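# Bag three balls and set white ball in pan

## Task

Get the orange, blue and green balls completely inside the bag, in the space between its two layers; each ball left out lowers the result. The attempt fails if any corner of the bag's opening sticks out far past the table edge. No ball is credited unless, at the end, the white ball sits in the pan, the pan stands upright on the bare table, and the bag lies wholly on the table, with no part past the edge or inside the pan. A ball does not count while a gripper still holds it or while closely fitted jaws touch it, nor if it drops more than about a fingernail's width when a lifted lip of the bag is lowered. Anything that stays in place only because the robot is holding it is not counted.

## Robot and tools

Robot: two arms, left_arm and right_arm, each with six joints and a two-finger gripper. Small tugs on held parts or pushes on loose objects may happen at random. Knocking or placing anything off the table fails the job; the arms must not collide or shove each other hard.

Frame: all printed positions use one scene frame in metres. Origin is on the tabletop midway between the arms, +x points out across the table, +z points up, and left_arm sits on the +y side. The arm names do not match left or right in any image. Reported hand positions can be somewhat wrong, worse at long reach. A gripper's fingers extend along its own +z and close along its own y; end_effector_position is the point between the pads, roughly 1 cm short of the tips.

Row layout (used by execute_actions and move): one flat list covering both arms, 14 numbers: left_arm's six joint targets then its opening, then the same seven for right_arm. Joint order inside each arm is fixed: wrist pitch, shoulder, waist, wrist roll, wrist yaw, elbow. Joint values are absolute target angles in radians (same numbers as Joint positions shows), not offsets. Stated ranges: waist -2.618 to 3.054, shoulder 0.000 to 3.142, elbow 0.000 to 3.142, wrist pitch -1.571 to 1.571, wrist yaw -1.571 to 1.571, wrist roll -2.094 to 2.094. True ends may differ by up to 0.036 rad; a target more than 0.036 beyond a stated end (and beyond the current angle) gets the call rejected, and a target past the real end is clipped there, sometimes reported as "joint sent to its limit". Opening is a scale from -1 (closed) to +1 (fully open, 0.094 m pad gap). Optionally append 12 more numbers, 0 to 1, scaling each joint's position gain (left six then right six, same joint order); they persist until replaced.

execute_actions(actions): a list of up to 15 actions; each action is a list of up to 15 rows, each row run for one 1/30 s step. If an action has fewer than 15 rows, its final row is repeated to fill 15 steps. An empty list just reports state and images.

move(target, speed, blocking): target is one row as above (absolute angles). All joints travel on paths that finish together, so hands trace curves; duration is 0.5 to 10 s and it is cut off at 10 s. speed in rad/s (0.01 to 2, default 0.5) caps the joint with the longest travel. Finger openings are sent immediately. Paths ignore obstacles and the other arm; faster moves and targets deeper past a contact push harder. blocking=false returns after 0.5 s while motion continues; then only wait or stop are accepted until the move is reported finished. The result adds a move: line with the outcome (done, off_target, moving, held, fault), limits=held or limits=none, and each arm's joint farthest from target.

wait(seconds): 0 to 10; lets the scene run with the last command held; ends early if a running move finishes. stop(): brakes a running move; it needs distance to brake, more when fast; fingers keep moving. zoom_image(camera, region): region [x0, y0, x1, y1] in pixels of that camera's latest image, at most 504 by 504. Cameras: cam_head_left, cam_head_right, cam_high, cam_left_wrist, cam_right_wrist, all 504x504; calibration (K, distortion, T_world_to_cam) is supplied and may be off by a few degrees and millimetres. finished_scene(scene=1): ends the attempt permanently; the goal must already hold and stay stable.

Motion limits: each step, a joint's sent target stays within a lead of its measured angle: 0.202 rad waist, 0.258 shoulder, 0.238 elbow, 0.573 wrist pitch, 0.522 wrist yaw and wrist roll. Targets that would shift a hand over 70 mm from where it is are scaled back. Far targets therefore take several actions; an unfinished motion may not complete during a wait, so resend it. To keep a joint still, resend its value from Joint targets. "joint command not followed" means a clearance check altered or blocked some joint targets; HELD marks such steps in step readings.

Results: state line with each gripper's position and quaternion (wxyz); Joint positions and Joint velocities per arm in the joint order above plus the pad gap in metres; Joint targets (what joints are being driven toward now); grip_measured (opening on the command scale, possibly off by about 1 mm); joint torques (total drive output, noisy, offset); step readings after action calls; FAULT, MOTOR HOT and OVER-TEMPERATURE FAULT lines.

Gripping: to hold something, command an opening below grip_measured; about 0.03 below grips firmly, less grips gently. Pad force tops out near 50 to 62 N, lower on very thin parts, with a brief spike on first contact. Release balls fully and move the jaws away before ending.

Heat: sustained load warms motors. A warning appears at 75 °C; 90 °C halts that arm for 10 s; 100 °C makes that arm go limp and drop whatever it holds. Avoid long heavy holds, drops, slams and hard pushes.

Each tool is called after ">>>" as name([rows], argument=value, ...), one row to a line, values as JSON.

## Session

>>> execute_actions(actions=[])

Scene clock: 0.00 s.
left_arm: end_effector_position=(+0.3974, +0.3532, +0.3980) grip_measured=+1.000 end_effector_quat_wxyz=(+0.699, -0.035, +0.714, +0.032) | right_arm: end_effector_position=(+0.3423, -0.3094, +0.3997) grip_measured=+1.000 end_effector_quat_wxyz=(+0.700, +0.020, +0.714, -0.018)
Joint names: [wrist pitch, shoulder, waist, wrist roll, wrist yaw, elbow]
Joint positions: left_arm=[-0.005  1.047  0.016 -0.003  0.014  1.031  0.094] | right_arm=[-0.005  1.054 -0.007  0.002  0.006  1.04   0.094]
Joint velocities: left_arm=[-0.007  0.007 -0.002  0.007  0.037 -0.002  0.   ] | right_arm=[-0.037 -0.002 -0.007 -0.022  0.066  0.002  0.   ]
Joint torques (N m, as the arm reports them, + toward a larger angle): no reading
Motor temperatures (°C, as the motors report them): left_arm=[25 25 28 28 27 24] | right_arm=[24 25 26 26 26 28]
Joint targets: left_arm=[-0.007 1.041 0.016 -0.004 0.014 1.039] | right_arm=[0.002 1.047 -0.007 0.001 0.006 1.053]
Joint stiffness scale: left_arm=[1. 1. 1. 1. 1. 1.] | right_arm=[1. 1. 1. 1. 1. 1.]

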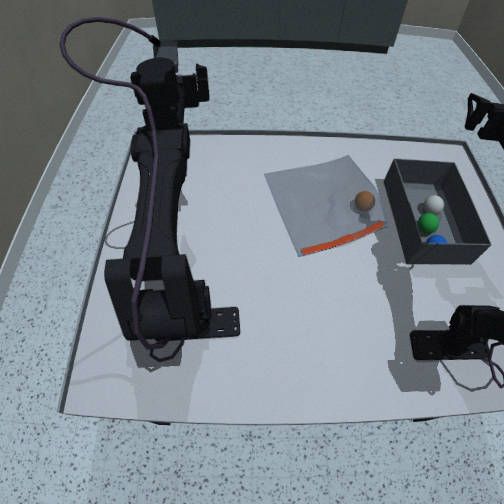

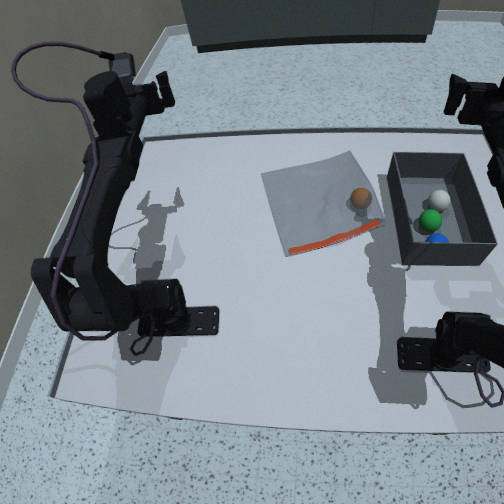

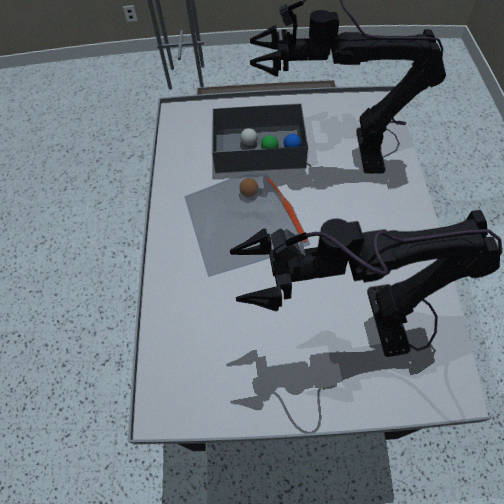

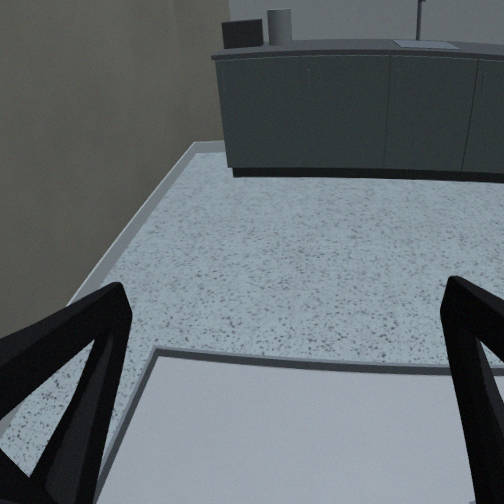

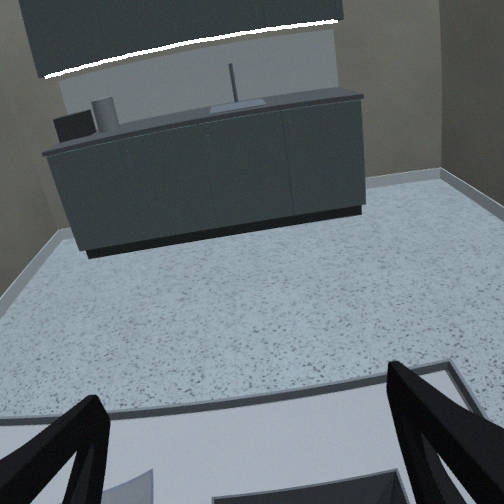

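>>> zoom_image(camera="cam_head_left", region=[250, 130, 500, 290])

>>> zoom_image(camera="cam_high", region=[170, 90, 340, 290])

>>> zoom_image(camera="cam_head_right", region=[270, 180, 400, 270])

Region (250, 130, 500, 290) of cam_head_left's 504x504 image, scaled by 2.016, with more detail than that image has; it fills the top 323 rows of this view, and the rest is white.

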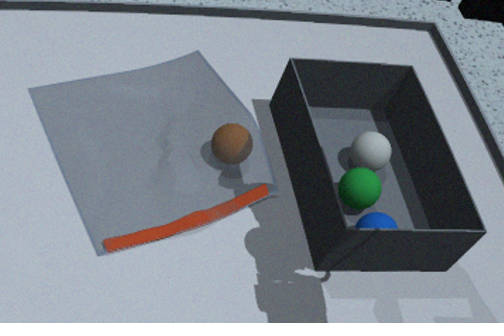

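Region (170, 90, 340, 290) of cam_high's 504x504 image, scaled by 2.520, with more detail than that image has; it fills the left 428 columns of this view, and the rest is white.

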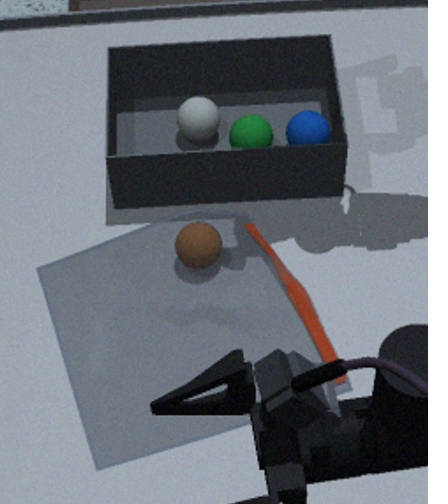

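Region (270, 180, 400, 270) of cam_head_right's 504x504 image, scaled by 3.877, with more detail than that image has; it fills the top 349 rows of this view, and the rest is white.

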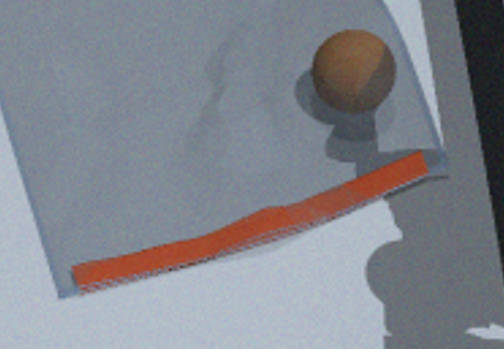

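>>> move(target=[-0.8,1.6,0.016,0,0,1.2,1, -0.5,1.3,-0.007,0,0,1.2,1], speed=1.0)

Scene clock: 22.13 s.
left_arm: end_effector_position=(+0.3784, +0.3526, +0.1012) grip_measured=+1.000 end_effector_quat_wxyz=(+0.177, -0.055, +0.983, +0.006) | right_arm: end_effector_position=(+0.3578, -0.3102, +0.2464) grip_measured=+1.000 end_effector_quat_wxyz=(+0.446, +0.024, +0.895, -0.013)
Joint names: [wrist pitch, shoulder, waist, wrist roll, wrist yaw, elbow]
Joint positions: left_arm=[-0.782  1.607  0.016 -0.003  0.006  1.174  0.094] | right_arm=[-0.496  1.302 -0.007  0.002  0.006  1.153  0.094]
Joint velocities: left_arm=[ 0.022  0.017 -0.012  0.051 -0.022  0.022  0.   ] | right_arm=[-0.022 -0.012 -0.002 -0.007 -0.066  0.002  0.   ]
Joint torques (N m, as the arm reports them, + toward a larger angle): left_arm=[ 0.68 -8.77  0.01  0.03 -0.03  7.9 ] | right_arm=[ 2.24 -4.04  0.01 -0.05 -0.07  8.98]
Motor temperatures (°C, as the motors report them): left_arm=[28 26 28 28 27 26] | right_arm=[28 25 26 26 26 30]
Joint targets: left_arm=[-0.800 1.600 0.016 -0.000 -0.000 1.200] | right_arm=[-0.500 1.300 -0.007 -0.000 -0.000 1.200]
Joint stiffness scale: left_arm=[1. 1. 1. 1. 1. 1.] | right_arm=[1. 1. 1. 1. 1. 1.]
move: off_target (left_arm, right_arm); limits=none; left_arm: farthest joint: the elbow, 0.026 radians from its target (0.169 radians at the start); right_arm: farthest joint: the elbow, 0.047 radians from its target (0.160 radians at the start)
camera_calibration (this result's frames):
cam_left_wrist: T_world_to_cam=[[0.0719668, -0.992935, -0.0943444, 0.335828], [-0.95995, -0.0946322, 0.263705, 0.386598], [-0.27077, 0.071588, -0.959979, 0.280852], [0, 0, 0, 1]] pos_world=[0.422993, 0.349934, 0.199348]
cam_right_wrist: T_world_to_cam=[[-0.159821, -0.981799, -0.102603, -0.224082], [-0.877306, 0.188917, -0.441186, 0.536474], [0.45254, 0.0195034, -0.891531, 0.179442], [0, 0, 0, 1]] pos_world=[0.353634, -0.324852, 0.373672]

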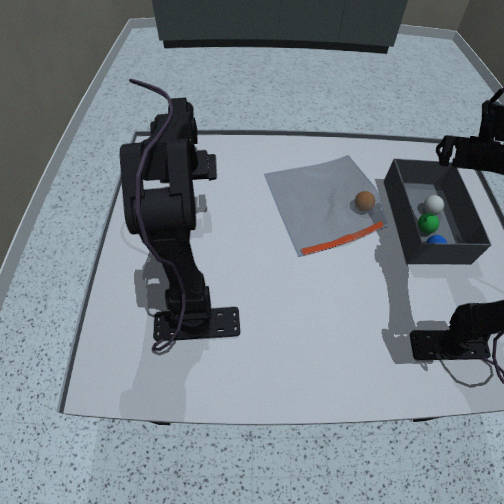

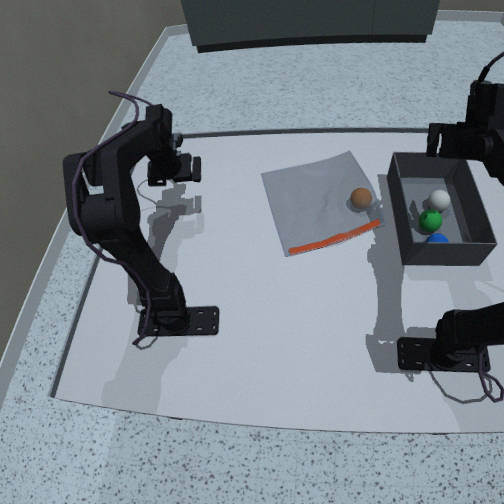

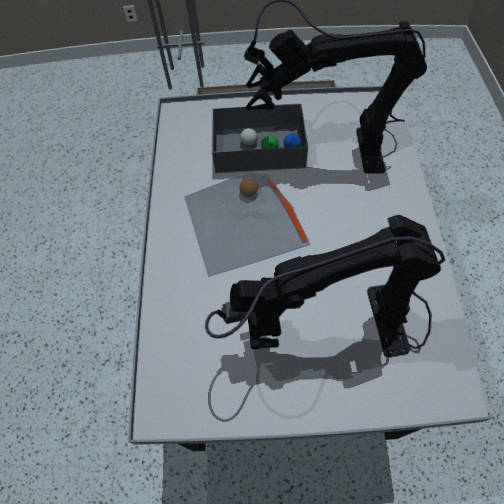

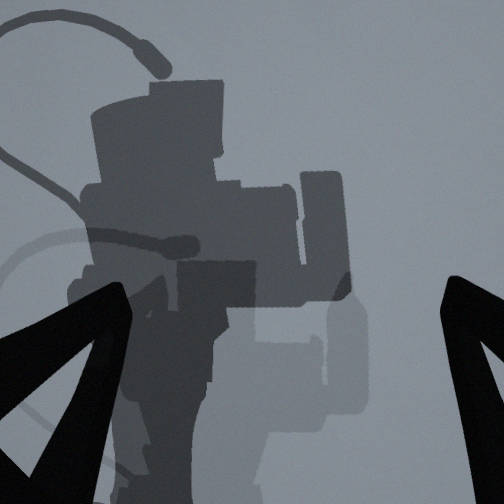

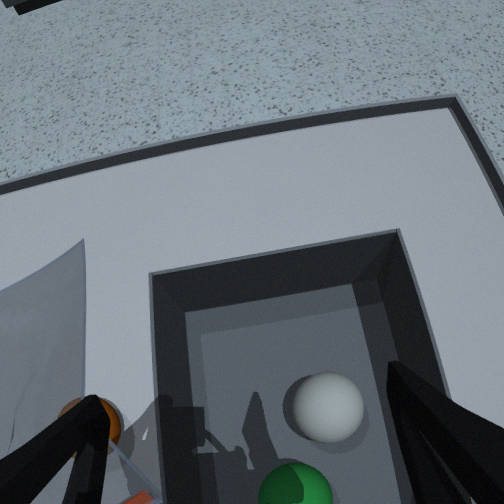

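>>> move(target=[1.43,2.31,-1.69,1.3,-1.5,0.92,-0.5, -0.5,1.3,-0.007,0,0,1.2,1], speed=1.0)

Scene clock: 56.33 s.
left_arm: end_effector_position=(+0.1835, -0.0800, +0.0883) grip_measured=-0.497 end_effector_quat_wxyz=(+0.594, +0.445, +0.548, +0.385) | right_arm: end_effector_position=(+0.3578, -0.3102, +0.2464) grip_measured=+1.000 end_effector_quat_wxyz=(+0.446, +0.024, +0.895, -0.013)
Joint names: [wrist pitch, shoulder, waist, wrist roll, wrist yaw, elbow]
Joint positions: left_arm=[ 1.413  2.309 -1.695  1.294 -1.494  0.932  0.024] | right_arm=[-0.496  1.302 -0.007  0.002  0.006  1.153  0.094]
Joint velocities: left_arm=[-0.007  0.002  0.007 -0.051  0.007 -0.007 -0.   ] | right_arm=[-0.007 -0.002 -0.002 -0.007 -0.007  0.022  0.   ]
Joint torques (N m, as the arm reports them, + toward a larger angle): left_arm=[  1.26 -11.39   0.38   0.06   0.     2.54] | right_arm=[ 2.23 -4.04  0.01 -0.05 -0.07  9.01]
Motor temperatures (°C, as the motors report them): left_arm=[27 27 28 28 27 27] | right_arm=[29 25 26 26 26 32]
Joint targets: left_arm=[1.430 2.310 -1.690 1.300 -1.500 0.920] | right_arm=[-0.500 1.300 -0.007 -0.000 -0.000 1.200]
Joint stiffness scale: left_arm=[1. 1. 1. 1. 1. 1.] | right_arm=[1. 1. 1. 1. 1. 1.]
move: off_target (right_arm); limits=none; left_arm: farthest joint: the wrist pitch, 0.017 radians from its target (2.213 radians at the start); right_arm: farthest joint: the elbow, 0.047 radians from its target (0.047 radians at the start)
camera_calibration (this result's frames):
cam_left_wrist: T_world_to_cam=[[0.058217, -0.247572, -0.967119, 0.0583152], [-0.495267, 0.833976, -0.243302, 0.195775], [0.866788, 0.493146, -0.0740623, -0.00660773], [0, 0, 0, 1]] pos_world=[0.0992932, -0.145576, 0.103541]
cam_right_wrist: T_world_to_cam=[[-0.159821, -0.981799, -0.102603, -0.224082], [-0.877306, 0.188917, -0.441186, 0.536474], [0.45254, 0.0195034, -0.891531, 0.179442], [0, 0, 0, 1]] pos_world=[0.353634, -0.324852, 0.373672]

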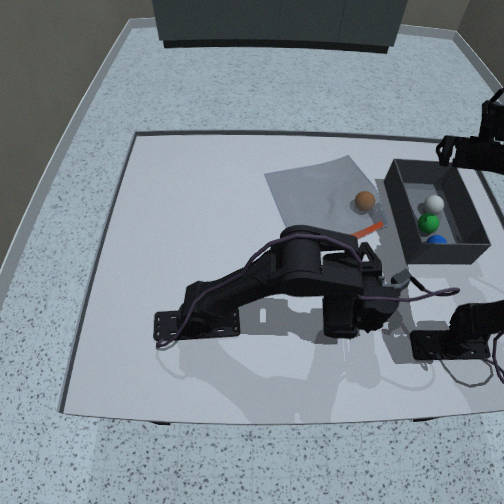

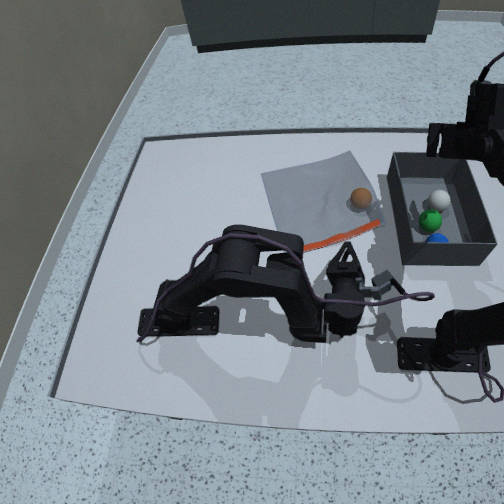

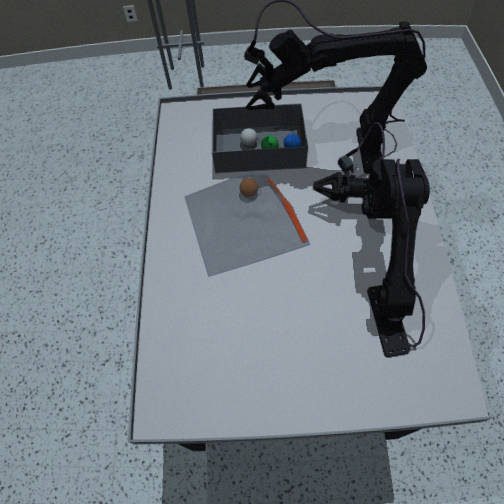

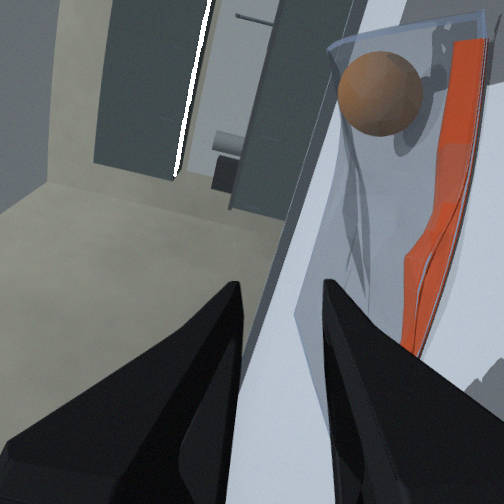

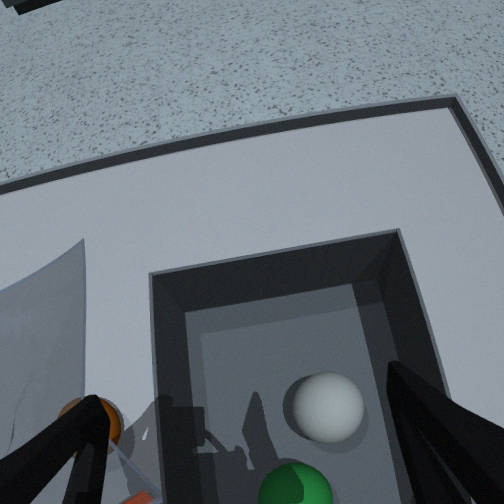

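>>> zoom_image(camera="cam_left_wrist", region=[330, 0, 504, 380])

>>> zoom_image(camera="cam_left_wrist", region=[380, 180, 500, 370])

Region (330, 0, 504, 380) of cam_left_wrist's 504x504 image, scaled by 1.326, with more detail than that image has; it fills the left 231 columns of this view, and the rest is white.

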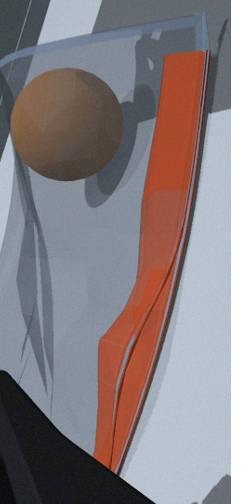

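Region (380, 180, 500, 370) of cam_left_wrist's 504x504 image, scaled by 2.653, with more detail than that image has; it fills the left 318 columns of this view, and the rest is white.

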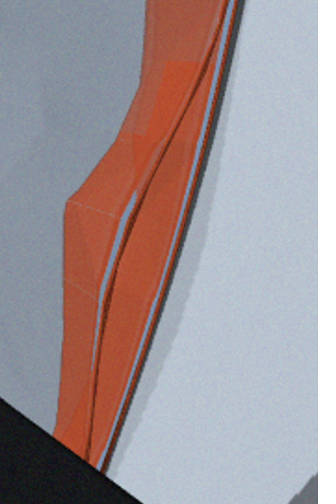

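>>> move(target=[-0.5,2.04,-1.458,0.157,-0.819,1.335,-0.36, -0.5,1.3,-0.007,0,0,1.2,1], speed=1.0)

Scene clock: 108.67 s.
left_arm: end_effector_position=(+0.2289, -0.0815, +0.0480) grip_measured=-0.363 end_effector_quat_wxyz=(+0.350, +0.583, +0.695, +0.234) | right_arm: end_effector_position=(+0.3577, -0.3102, +0.2463) grip_measured=+1.000 end_effector_quat_wxyz=(+0.446, +0.024, +0.895, -0.013)
Joint names: [wrist pitch, shoulder, waist, wrist roll, wrist yaw, elbow]
Joint positions: left_arm=[-0.482  2.058 -1.467  0.17  -0.815  1.311  0.03 ] | right_arm=[-0.497  1.302 -0.007  0.002  0.006  1.153  0.094]
Joint velocities: left_arm=[-0.066  0.017 -0.012  0.007 -0.037  0.002  0.001] | right_arm=[-0.007  0.022  0.002  0.007 -0.022  0.012  0.   ]
Joint torques (N m, as the arm reports them, + toward a larger angle): left_arm=[  0.54 -13.48   0.57  -0.18  -0.38   7.19] | right_arm=[ 2.24 -4.04  0.01 -0.05 -0.07  8.99]
Motor temperatures (°C, as the motors report them): left_arm=[29 30 28 28 27 25] | right_arm=[30 26 26 26 26 33]
Joint targets: left_arm=[-0.500 2.040 -1.458 0.157 -0.819 1.335] | right_arm=[-0.500 1.300 -0.007 -0.000 0.000 1.200]
Joint stiffness scale: left_arm=[1. 1. 1. 1. 1. 1.] | right_arm=[1. 1. 1. 1. 1. 1.]
move: off_target (left_arm, right_arm); limits=none; left_arm: farthest joint: the elbow, 0.024 radians from its target (0.403 radians at the start); right_arm: farthest joint: the elbow, 0.047 radians from its target (0.047 radians at the start)
camera_calibration (this result's frames):
cam_left_wrist: T_world_to_cam=[[-0.58646, -0.148217, -0.796302, 0.163816], [-0.497589, 0.841658, 0.209805, 0.189082], [0.639117, 0.519273, -0.56735, 0.0297572], [0, 0, 0, 1]] pos_world=[0.171139, -0.150314, 0.10766]
cam_right_wrist: T_world_to_cam=[[-0.15986, -0.981798, -0.10256, -0.224092], [-0.877474, 0.188925, -0.440848, 0.53637], [0.4522, 0.0195196, -0.891703, 0.17957], [0, 0, 0, 1]] pos_world=[0.353626, -0.324852, 0.373598]

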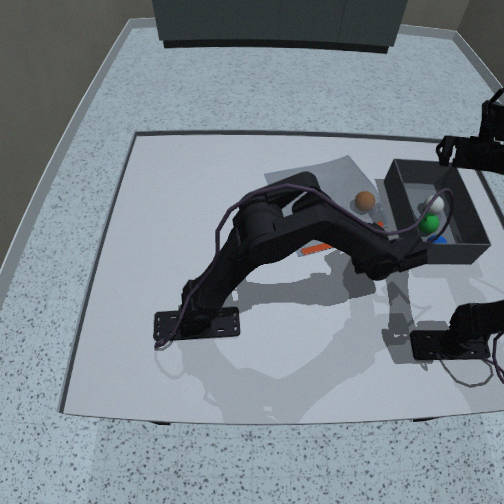

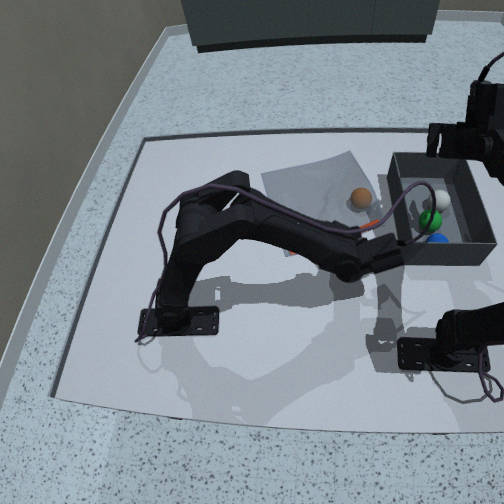

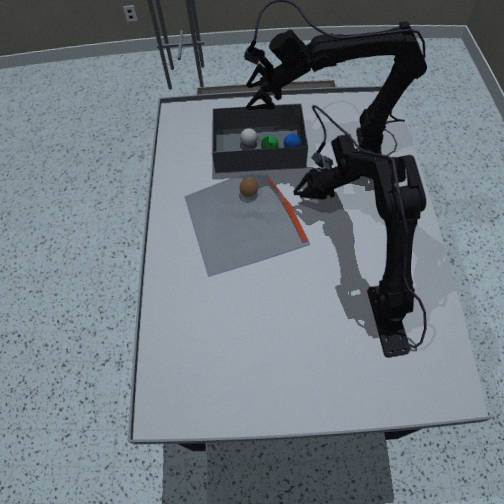

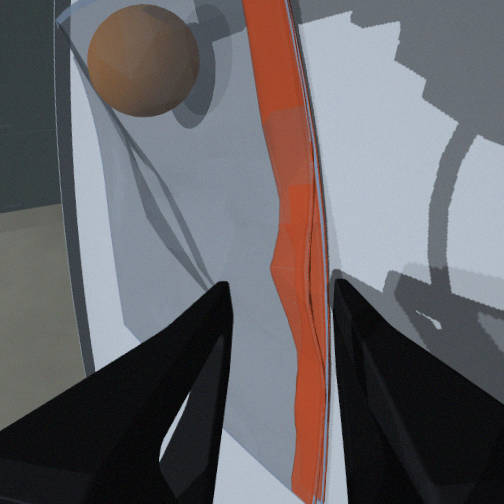

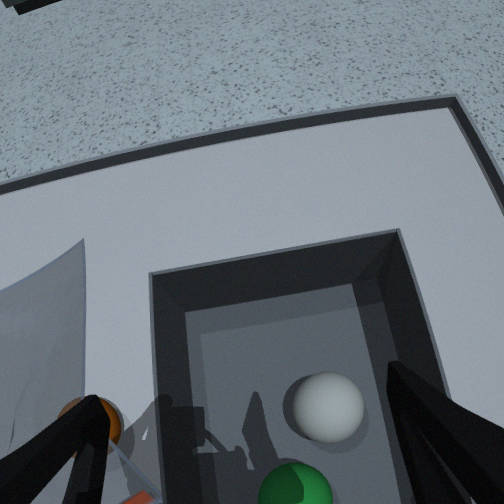

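>>> move(target=[-0.41,2.052,-1.458,0.157,-0.819,1.25,-0.36, -0.5,1.3,-0.007,0,0,1.2,1], speed=0.3)

Scene clock: 117.07 s.
left_arm: end_effector_position=(+0.2276, -0.0762, +0.0370) grip_measured=-0.363 end_effector_quat_wxyz=(+0.351, +0.582, +0.696, +0.231) | right_arm: end_effector_position=(+0.3577, -0.3102, +0.2463) grip_measured=+1.000 end_effector_quat_wxyz=(+0.446, +0.024, +0.895, -0.013)
Joint names: [wrist pitch, shoulder, waist, wrist roll, wrist yaw, elbow]
Joint positions: left_arm=[-0.426  2.058 -1.467  0.17  -0.813  1.26   0.03 ] | right_arm=[-0.497  1.302 -0.007  0.002  0.006  1.153  0.094]
Joint velocities: left_arm=[-0.066  0.022  0.017 -0.037  0.037  0.012  0.001] | right_arm=[ 0.022  0.002  0.007 -0.051 -0.037  0.017  0.   ]
Joint torques (N m, as the arm reports them, + toward a larger angle): left_arm=[  0.87 -12.23   0.6   -0.17  -0.39   4.47] | right_arm=[ 2.24 -4.04  0.01 -0.05 -0.07  9.  ]
Motor temperatures (°C, as the motors report them): left_arm=[28 30 28 28 27 26] | right_arm=[31 26 26 26 26 33]
Joint targets: left_arm=[-0.410 2.052 -1.458 0.157 -0.819 1.250] | right_arm=[-0.500 1.300 -0.007 0.000 -0.000 1.200]
Joint stiffness scale: left_arm=[1. 1. 1. 1. 1. 1.] | right_arm=[1. 1. 1. 1. 1. 1.]
move: off_target (right_arm); limits=none; left_arm: farthest joint: the wrist pitch, 0.016 radians from its target (0.073 radians at the start); right_arm: farthest joint: the elbow, 0.047 radians from its target (0.047 radians at the start)
camera_calibration (this result's frames):
cam_left_wrist: T_world_to_cam=[[-0.587417, -0.15264, -0.794759, 0.154849], [-0.496917, 0.843154, 0.205343, 0.186382], [0.638761, 0.515551, -0.571132, 0.0215289], [0, 0, 0, 1]] pos_world=[0.169825, -0.144612, 0.0970911]
cam_right_wrist: T_world_to_cam=[[-0.15986, -0.981798, -0.10256, -0.224092], [-0.877474, 0.188925, -0.440848, 0.53637], [0.4522, 0.0195196, -0.891703, 0.17957], [0, 0, 0, 1]] pos_world=[0.353626, -0.324852, 0.373598]

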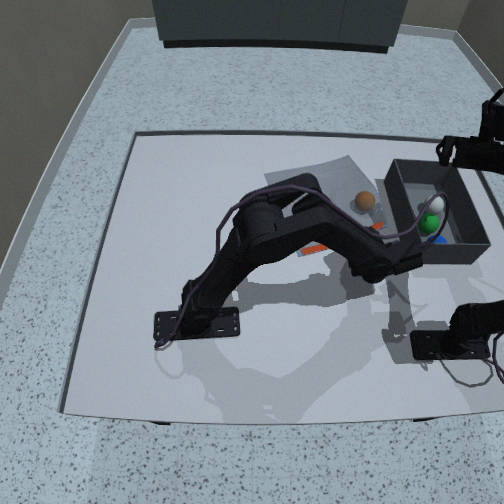

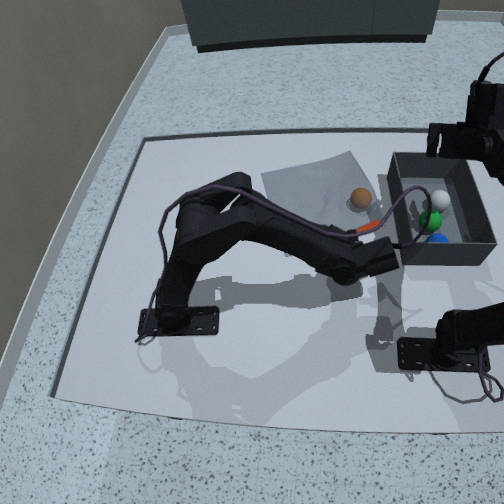

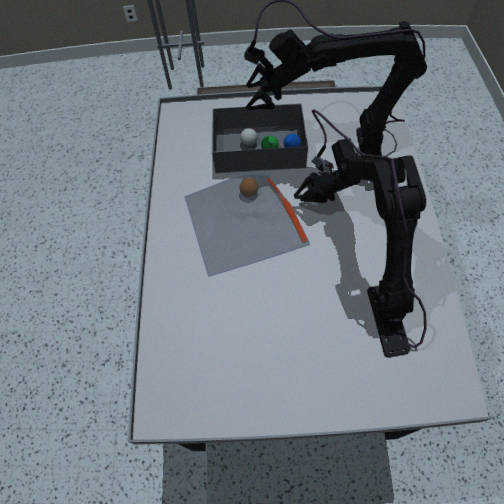

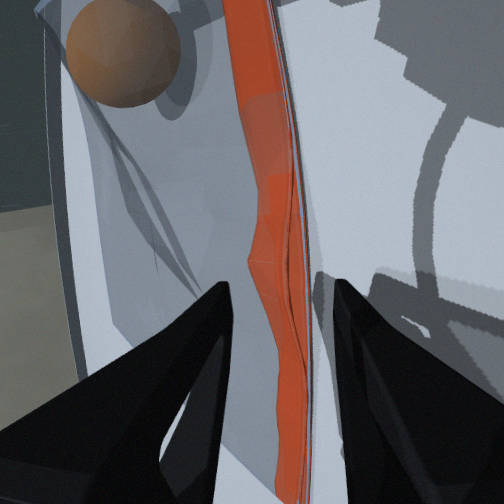

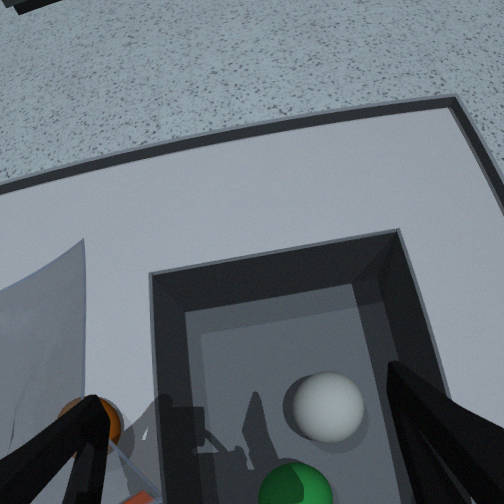

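>>> move(target=[-0.41,2.105,-1.458,0.157,-0.819,1.25,-0.36, -0.5,1.3,-0.007,0,0,1.2,1], speed=0.1)

Scene clock: 122.70 s.
left_arm: end_effector_position=(+0.2266, -0.0725, +0.0186) grip_measured=-0.363 end_effector_quat_wxyz=(+0.335, +0.591, +0.692, +0.243) | right_arm: end_effector_position=(+0.3577, -0.3102, +0.2463) grip_measured=+1.000 end_effector_quat_wxyz=(+0.446, +0.024, +0.895, -0.013)
Joint names: [wrist pitch, shoulder, waist, wrist roll, wrist yaw, elbow]
Joint positions: left_arm=[-0.425  2.104 -1.467  0.17  -0.811  1.26   0.03 ] | right_arm=[-0.497  1.302 -0.007  0.002  0.006  1.153  0.094]
Joint velocities: left_arm=[0.022 0.002 0.002 0.066 0.022 0.002 0.   ] | right_arm=[-0.051 -0.002 -0.002  0.022 -0.022 -0.022  0.   ]
Joint torques (N m, as the arm reports them, + toward a larger angle): left_arm=[  0.79 -11.7    0.58  -0.17  -0.39   4.28] | right_arm=[ 2.24 -4.04  0.02 -0.05 -0.07  9.  ]
Motor temperatures (°C, as the motors report them): left_arm=[28 30 28 28 27 26] | right_arm=[31 26 26 26 26 33]
Joint targets: left_arm=[-0.410 2.105 -1.458 0.157 -0.819 1.250] | right_arm=[-0.500 1.300 -0.007 -0.000 0.000 1.200]
Joint stiffness scale: left_arm=[1. 1. 1. 1. 1. 1.] | right_arm=[1. 1. 1. 1. 1. 1.]
move: off_target (right_arm); limits=none; left_arm: farthest joint: the wrist pitch, 0.015 radians from its target (0.015 radians at the start); right_arm: farthest joint: the elbow, 0.047 radians from its target (0.047 radians at the start)
camera_calibration (this result's frames):
cam_left_wrist: T_world_to_cam=[[-0.595771, -0.118069, -0.794428, 0.144631], [-0.494054, 0.833726, 0.2466, 0.184429], [0.63322, 0.539407, -0.555042, 0.0124255], [0, 0, 0, 1]] pos_world=[0.169417, -0.143389, 0.0763157]
cam_right_wrist: T_world_to_cam=[[-0.15986, -0.981798, -0.10256, -0.224092], [-0.877474, 0.188925, -0.440848, 0.53637], [0.4522, 0.0195196, -0.891703, 0.17957], [0, 0, 0, 1]] pos_world=[0.353626, -0.324852, 0.373598]

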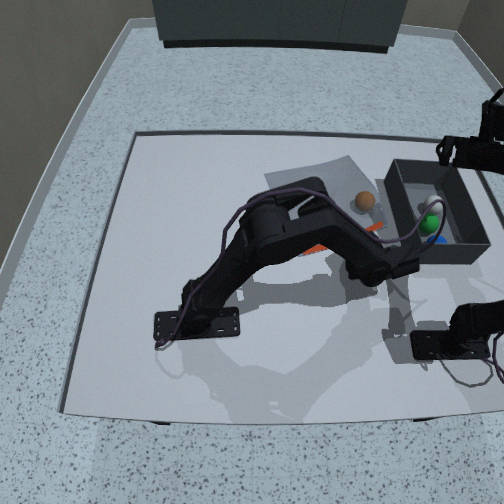

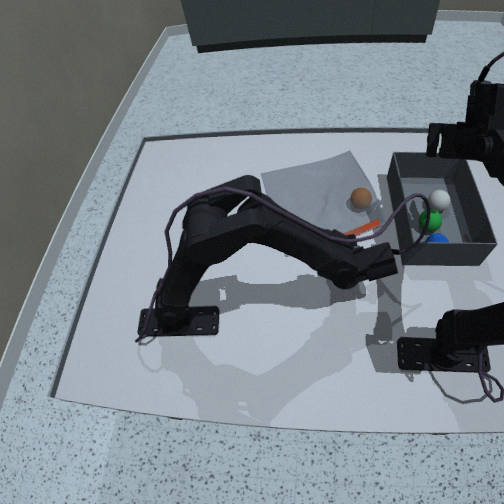

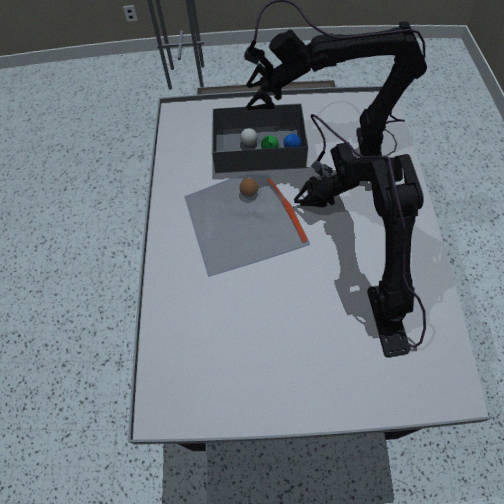

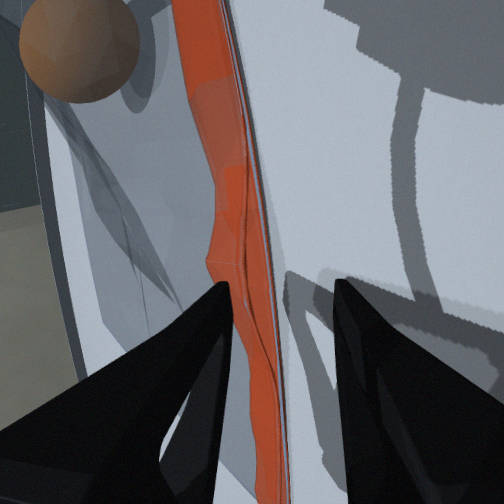

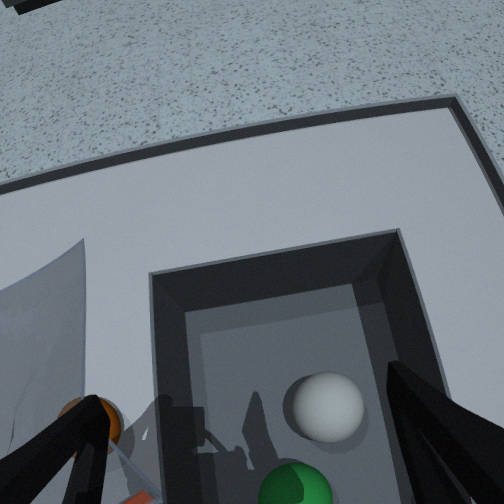

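>>> move(target=[-0.41,2.113,-1.458,0.157,-0.819,1.25,-0.36, -0.5,1.3,-0.007,0,0,1.2,1], speed=0.05)

Scene clock: 128.07 s.
left_arm: end_effector_position=(+0.2264, -0.0726, +0.0184) grip_measured=-0.363 end_effector_quat_wxyz=(+0.335, +0.591, +0.692, +0.242) | right_arm: end_effector_position=(+0.3577, -0.3102, +0.2463) grip_measured=+1.000 end_effector_quat_wxyz=(+0.446, +0.024, +0.895, -0.013)
Joint names: [wrist pitch, shoulder, waist, wrist roll, wrist yaw, elbow]
Joint positions: left_arm=[-0.425  2.104 -1.467  0.17  -0.809  1.26   0.03 ] | right_arm=[-0.497  1.302 -0.007  0.002  0.006  1.153  0.094]
Joint velocities: left_arm=[ 0.081 -0.002 -0.002 -0.081  0.022  0.007 -0.002] | right_arm=[ 0.022 -0.007 -0.002 -0.022 -0.022  0.017  0.   ]
Joint torques (N m, as the arm reports them, + toward a larger angle): left_arm=[  0.8  -10.94   0.62  -0.17  -0.42   4.31] | right_arm=[ 2.24 -4.05  0.02 -0.05 -0.07  9.  ]
Motor temperatures (°C, as the motors report them): left_arm=[28 30 28 28 27 26] | right_arm=[31 26 26 26 26 33]
Joint targets: left_arm=[-0.410 2.113 -1.458 0.157 -0.819 1.250] | right_arm=[-0.500 1.300 -0.007 0.000 0.000 1.200]
Joint stiffness scale: left_arm=[1. 1. 1. 1. 1. 1.] | right_arm=[1. 1. 1. 1. 1. 1.]
move: off_target (right_arm); limits=none; left_arm: farthest joint: the wrist pitch, 0.015 radians from its target (0.015 radians at the start); right_arm: farthest joint: the elbow, 0.047 radians from its target (0.047 radians at the start)
camera_calibration (this result's frames):
cam_left_wrist: T_world_to_cam=[[-0.597256, -0.118012, -0.793321, 0.144622], [-0.493139, 0.834094, 0.247185, 0.184287], [0.632534, 0.53885, -0.556364, 0.0126341], [0, 0, 0, 1]] pos_world=[0.169264, -0.143454, 0.0762079]
cam_right_wrist: T_world_to_cam=[[-0.15986, -0.981798, -0.10256, -0.224092], [-0.877474, 0.188925, -0.440848, 0.53637], [0.4522, 0.0195196, -0.891703, 0.17957], [0, 0, 0, 1]] pos_world=[0.353626, -0.324852, 0.373598]

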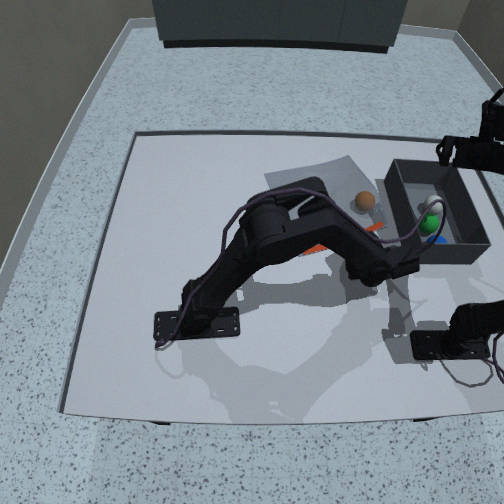

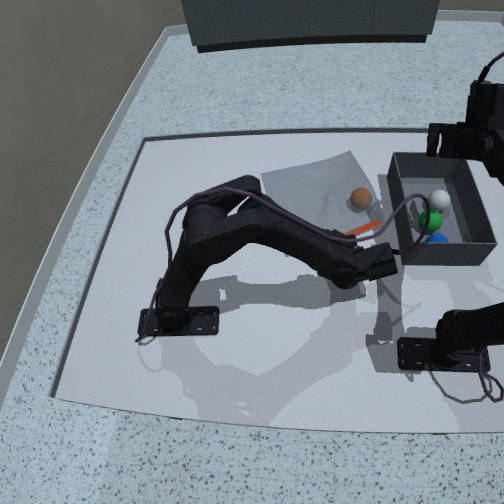

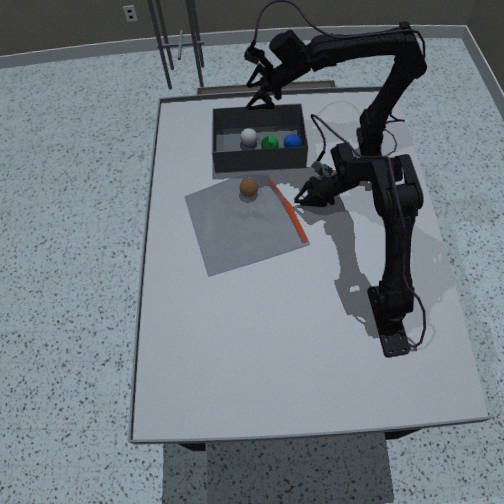

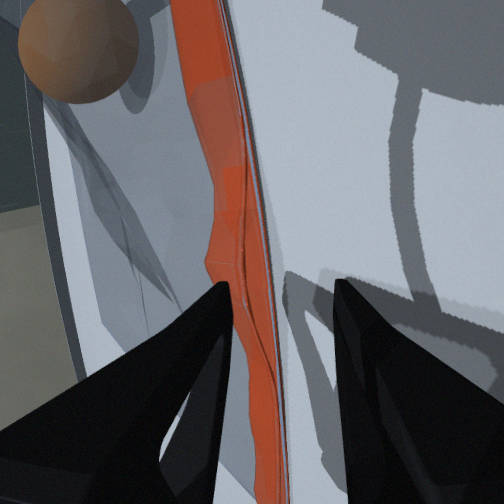

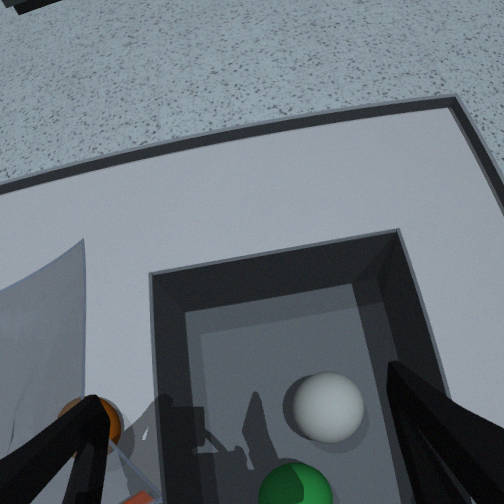

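>>> execute_actions([
  [[-0.41,2.1,-1.458,0.157,-0.819,1.25,-0.3, -0.5,1.3,-0.007,0,0,1.2,1]],
  [[-0.41,2.1,-1.458,0.157,-0.819,1.25,-0.22, -0.5,1.3,-0.007,0,0,1.2,1]],
])

Scene clock: 133.13 s.
left_arm: end_effector_position=(+0.2280, -0.0722, +0.0202) grip_measured=-0.223 end_effector_quat_wxyz=(+0.339, +0.588, +0.691, +0.247) | right_arm: end_effector_position=(+0.3577, -0.3102, +0.2463) grip_measured=+1.000 end_effector_quat_wxyz=(+0.446, +0.024, +0.895, -0.013)
Joint names: [wrist pitch, shoulder, waist, wrist roll, wrist yaw, elbow]
Joint positions: left_arm=[-0.422  2.104 -1.467  0.17  -0.823  1.26   0.037] | right_arm=[-0.497  1.302 -0.007  0.002  0.006  1.153  0.094]
Joint velocities: left_arm=[-0.066 -0.012 -0.002  0.007  0.022  0.027 -0.001] | right_arm=[ 0.066 -0.002 -0.002  0.007 -0.051  0.012  0.   ]
Joint torques (N m, as the arm reports them, + toward a larger angle): left_arm=[  0.78 -12.09   0.6   -0.18  -0.31   4.31] | right_arm=[ 2.24 -4.05  0.01 -0.05 -0.07  9.01]
Motor temperatures (°C, as the motors report them): left_arm=[28 30 28 28 27 26] | right_arm=[31 26 26 26 26 33]
Joint targets: left_arm=[-0.410 2.100 -1.458 0.157 -0.819 1.250] | right_arm=[-0.500 1.300 -0.007 0.000 -0.000 1.200]
Joint stiffness scale: left_arm=[1. 1. 1. 1. 1. 1.] | right_arm=[1. 1. 1. 1. 1. 1.]
Step readings (joint positions; steps 1 to 15: 1st action; 16 to 30: 2nd action):
0: left_arm=[-0.425 2.104 -1.467 0.170 -0.809 1.260] | right_arm=[-0.497 1.302 -0.007 0.002 0.006 1.153]
1: left_arm=[-0.425 2.104 -1.467 0.170 -0.811 1.260] | right_arm=[-0.497 1.302 -0.007 0.002 0.006 1.153]
2: left_arm=[-0.424 2.104 -1.467 0.170 -0.812 1.260] | right_arm=[-0.497 1.302 -0.007 0.002 0.006 1.153]
4: left_arm=[-0.424 2.104 -1.467 0.170 -0.814 1.260] | right_arm=[-0.497 1.302 -0.007 0.002 0.006 1.153]
8: left_arm=[-0.423 2.104 -1.467 0.170 -0.814 1.260] | right_arm=[-0.497 1.302 -0.007 0.002 0.006 1.153]
15: left_arm=[-0.423 2.104 -1.467 0.170 -0.814 1.260] | right_arm=[-0.497 1.302 -0.007 0.002 0.006 1.153]
16: left_arm=[-0.423 2.104 -1.467 0.170 -0.818 1.260] | right_arm=[-0.497 1.302 -0.007 0.002 0.006 1.153]
17: left_arm=[-0.423 2.104 -1.467 0.170 -0.820 1.260] | right_arm=[-0.497 1.302 -0.007 0.002 0.006 1.153]
19: left_arm=[-0.422 2.104 -1.467 0.170 -0.823 1.260] | right_arm=[-0.497 1.302 -0.007 0.002 0.006 1.153]
23: left_arm=[-0.422 2.104 -1.467 0.170 -0.823 1.260] | right_arm=[-0.497 1.302 -0.007 0.002 0.006 1.153]
30: Joint positions above
camera_calibration (this result's frames):
cam_left_wrist: T_world_to_cam=[[-0.586104, -0.120493, -0.801226, 0.144552], [-0.499824, 0.832069, 0.240494, 0.185841], [0.637698, 0.541427, -0.547904, 0.0112694], [0, 0, 0, 1]] pos_world=[0.170424, -0.143316, 0.0773]
cam_right_wrist: T_world_to_cam=[[-0.15986, -0.981798, -0.10256, -0.224092], [-0.877474, 0.188925, -0.440848, 0.53637], [0.4522, 0.0195196, -0.891703, 0.17957], [0, 0, 0, 1]] pos_world=[0.353626, -0.324852, 0.373598]

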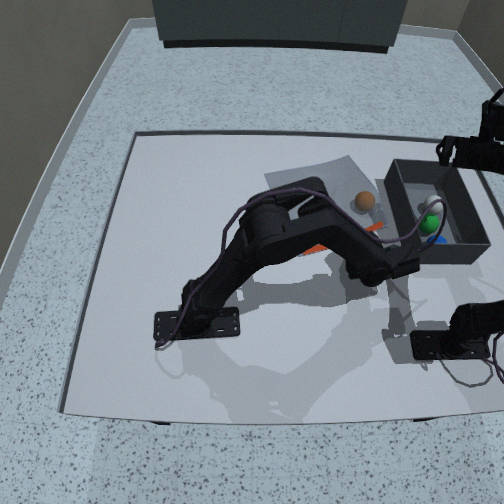

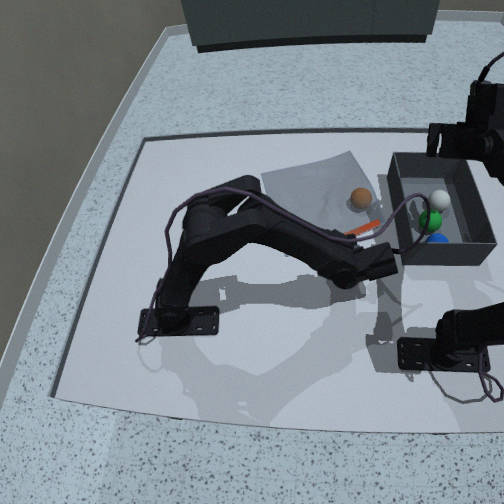

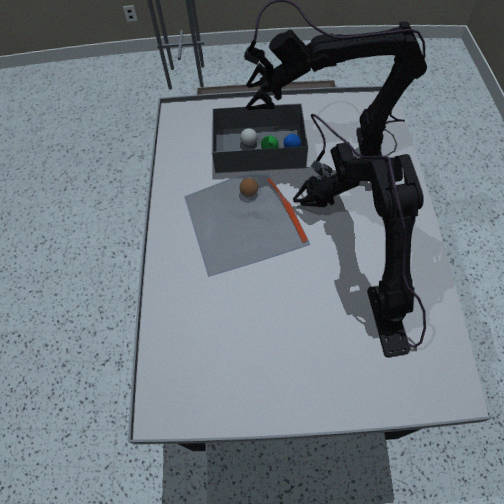

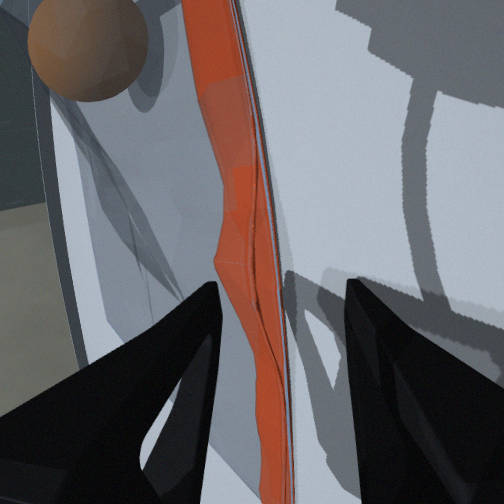

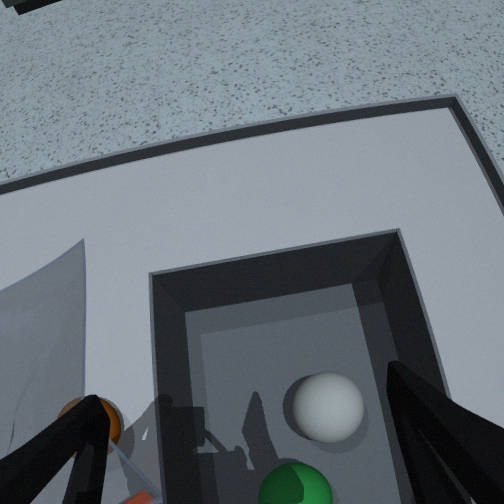

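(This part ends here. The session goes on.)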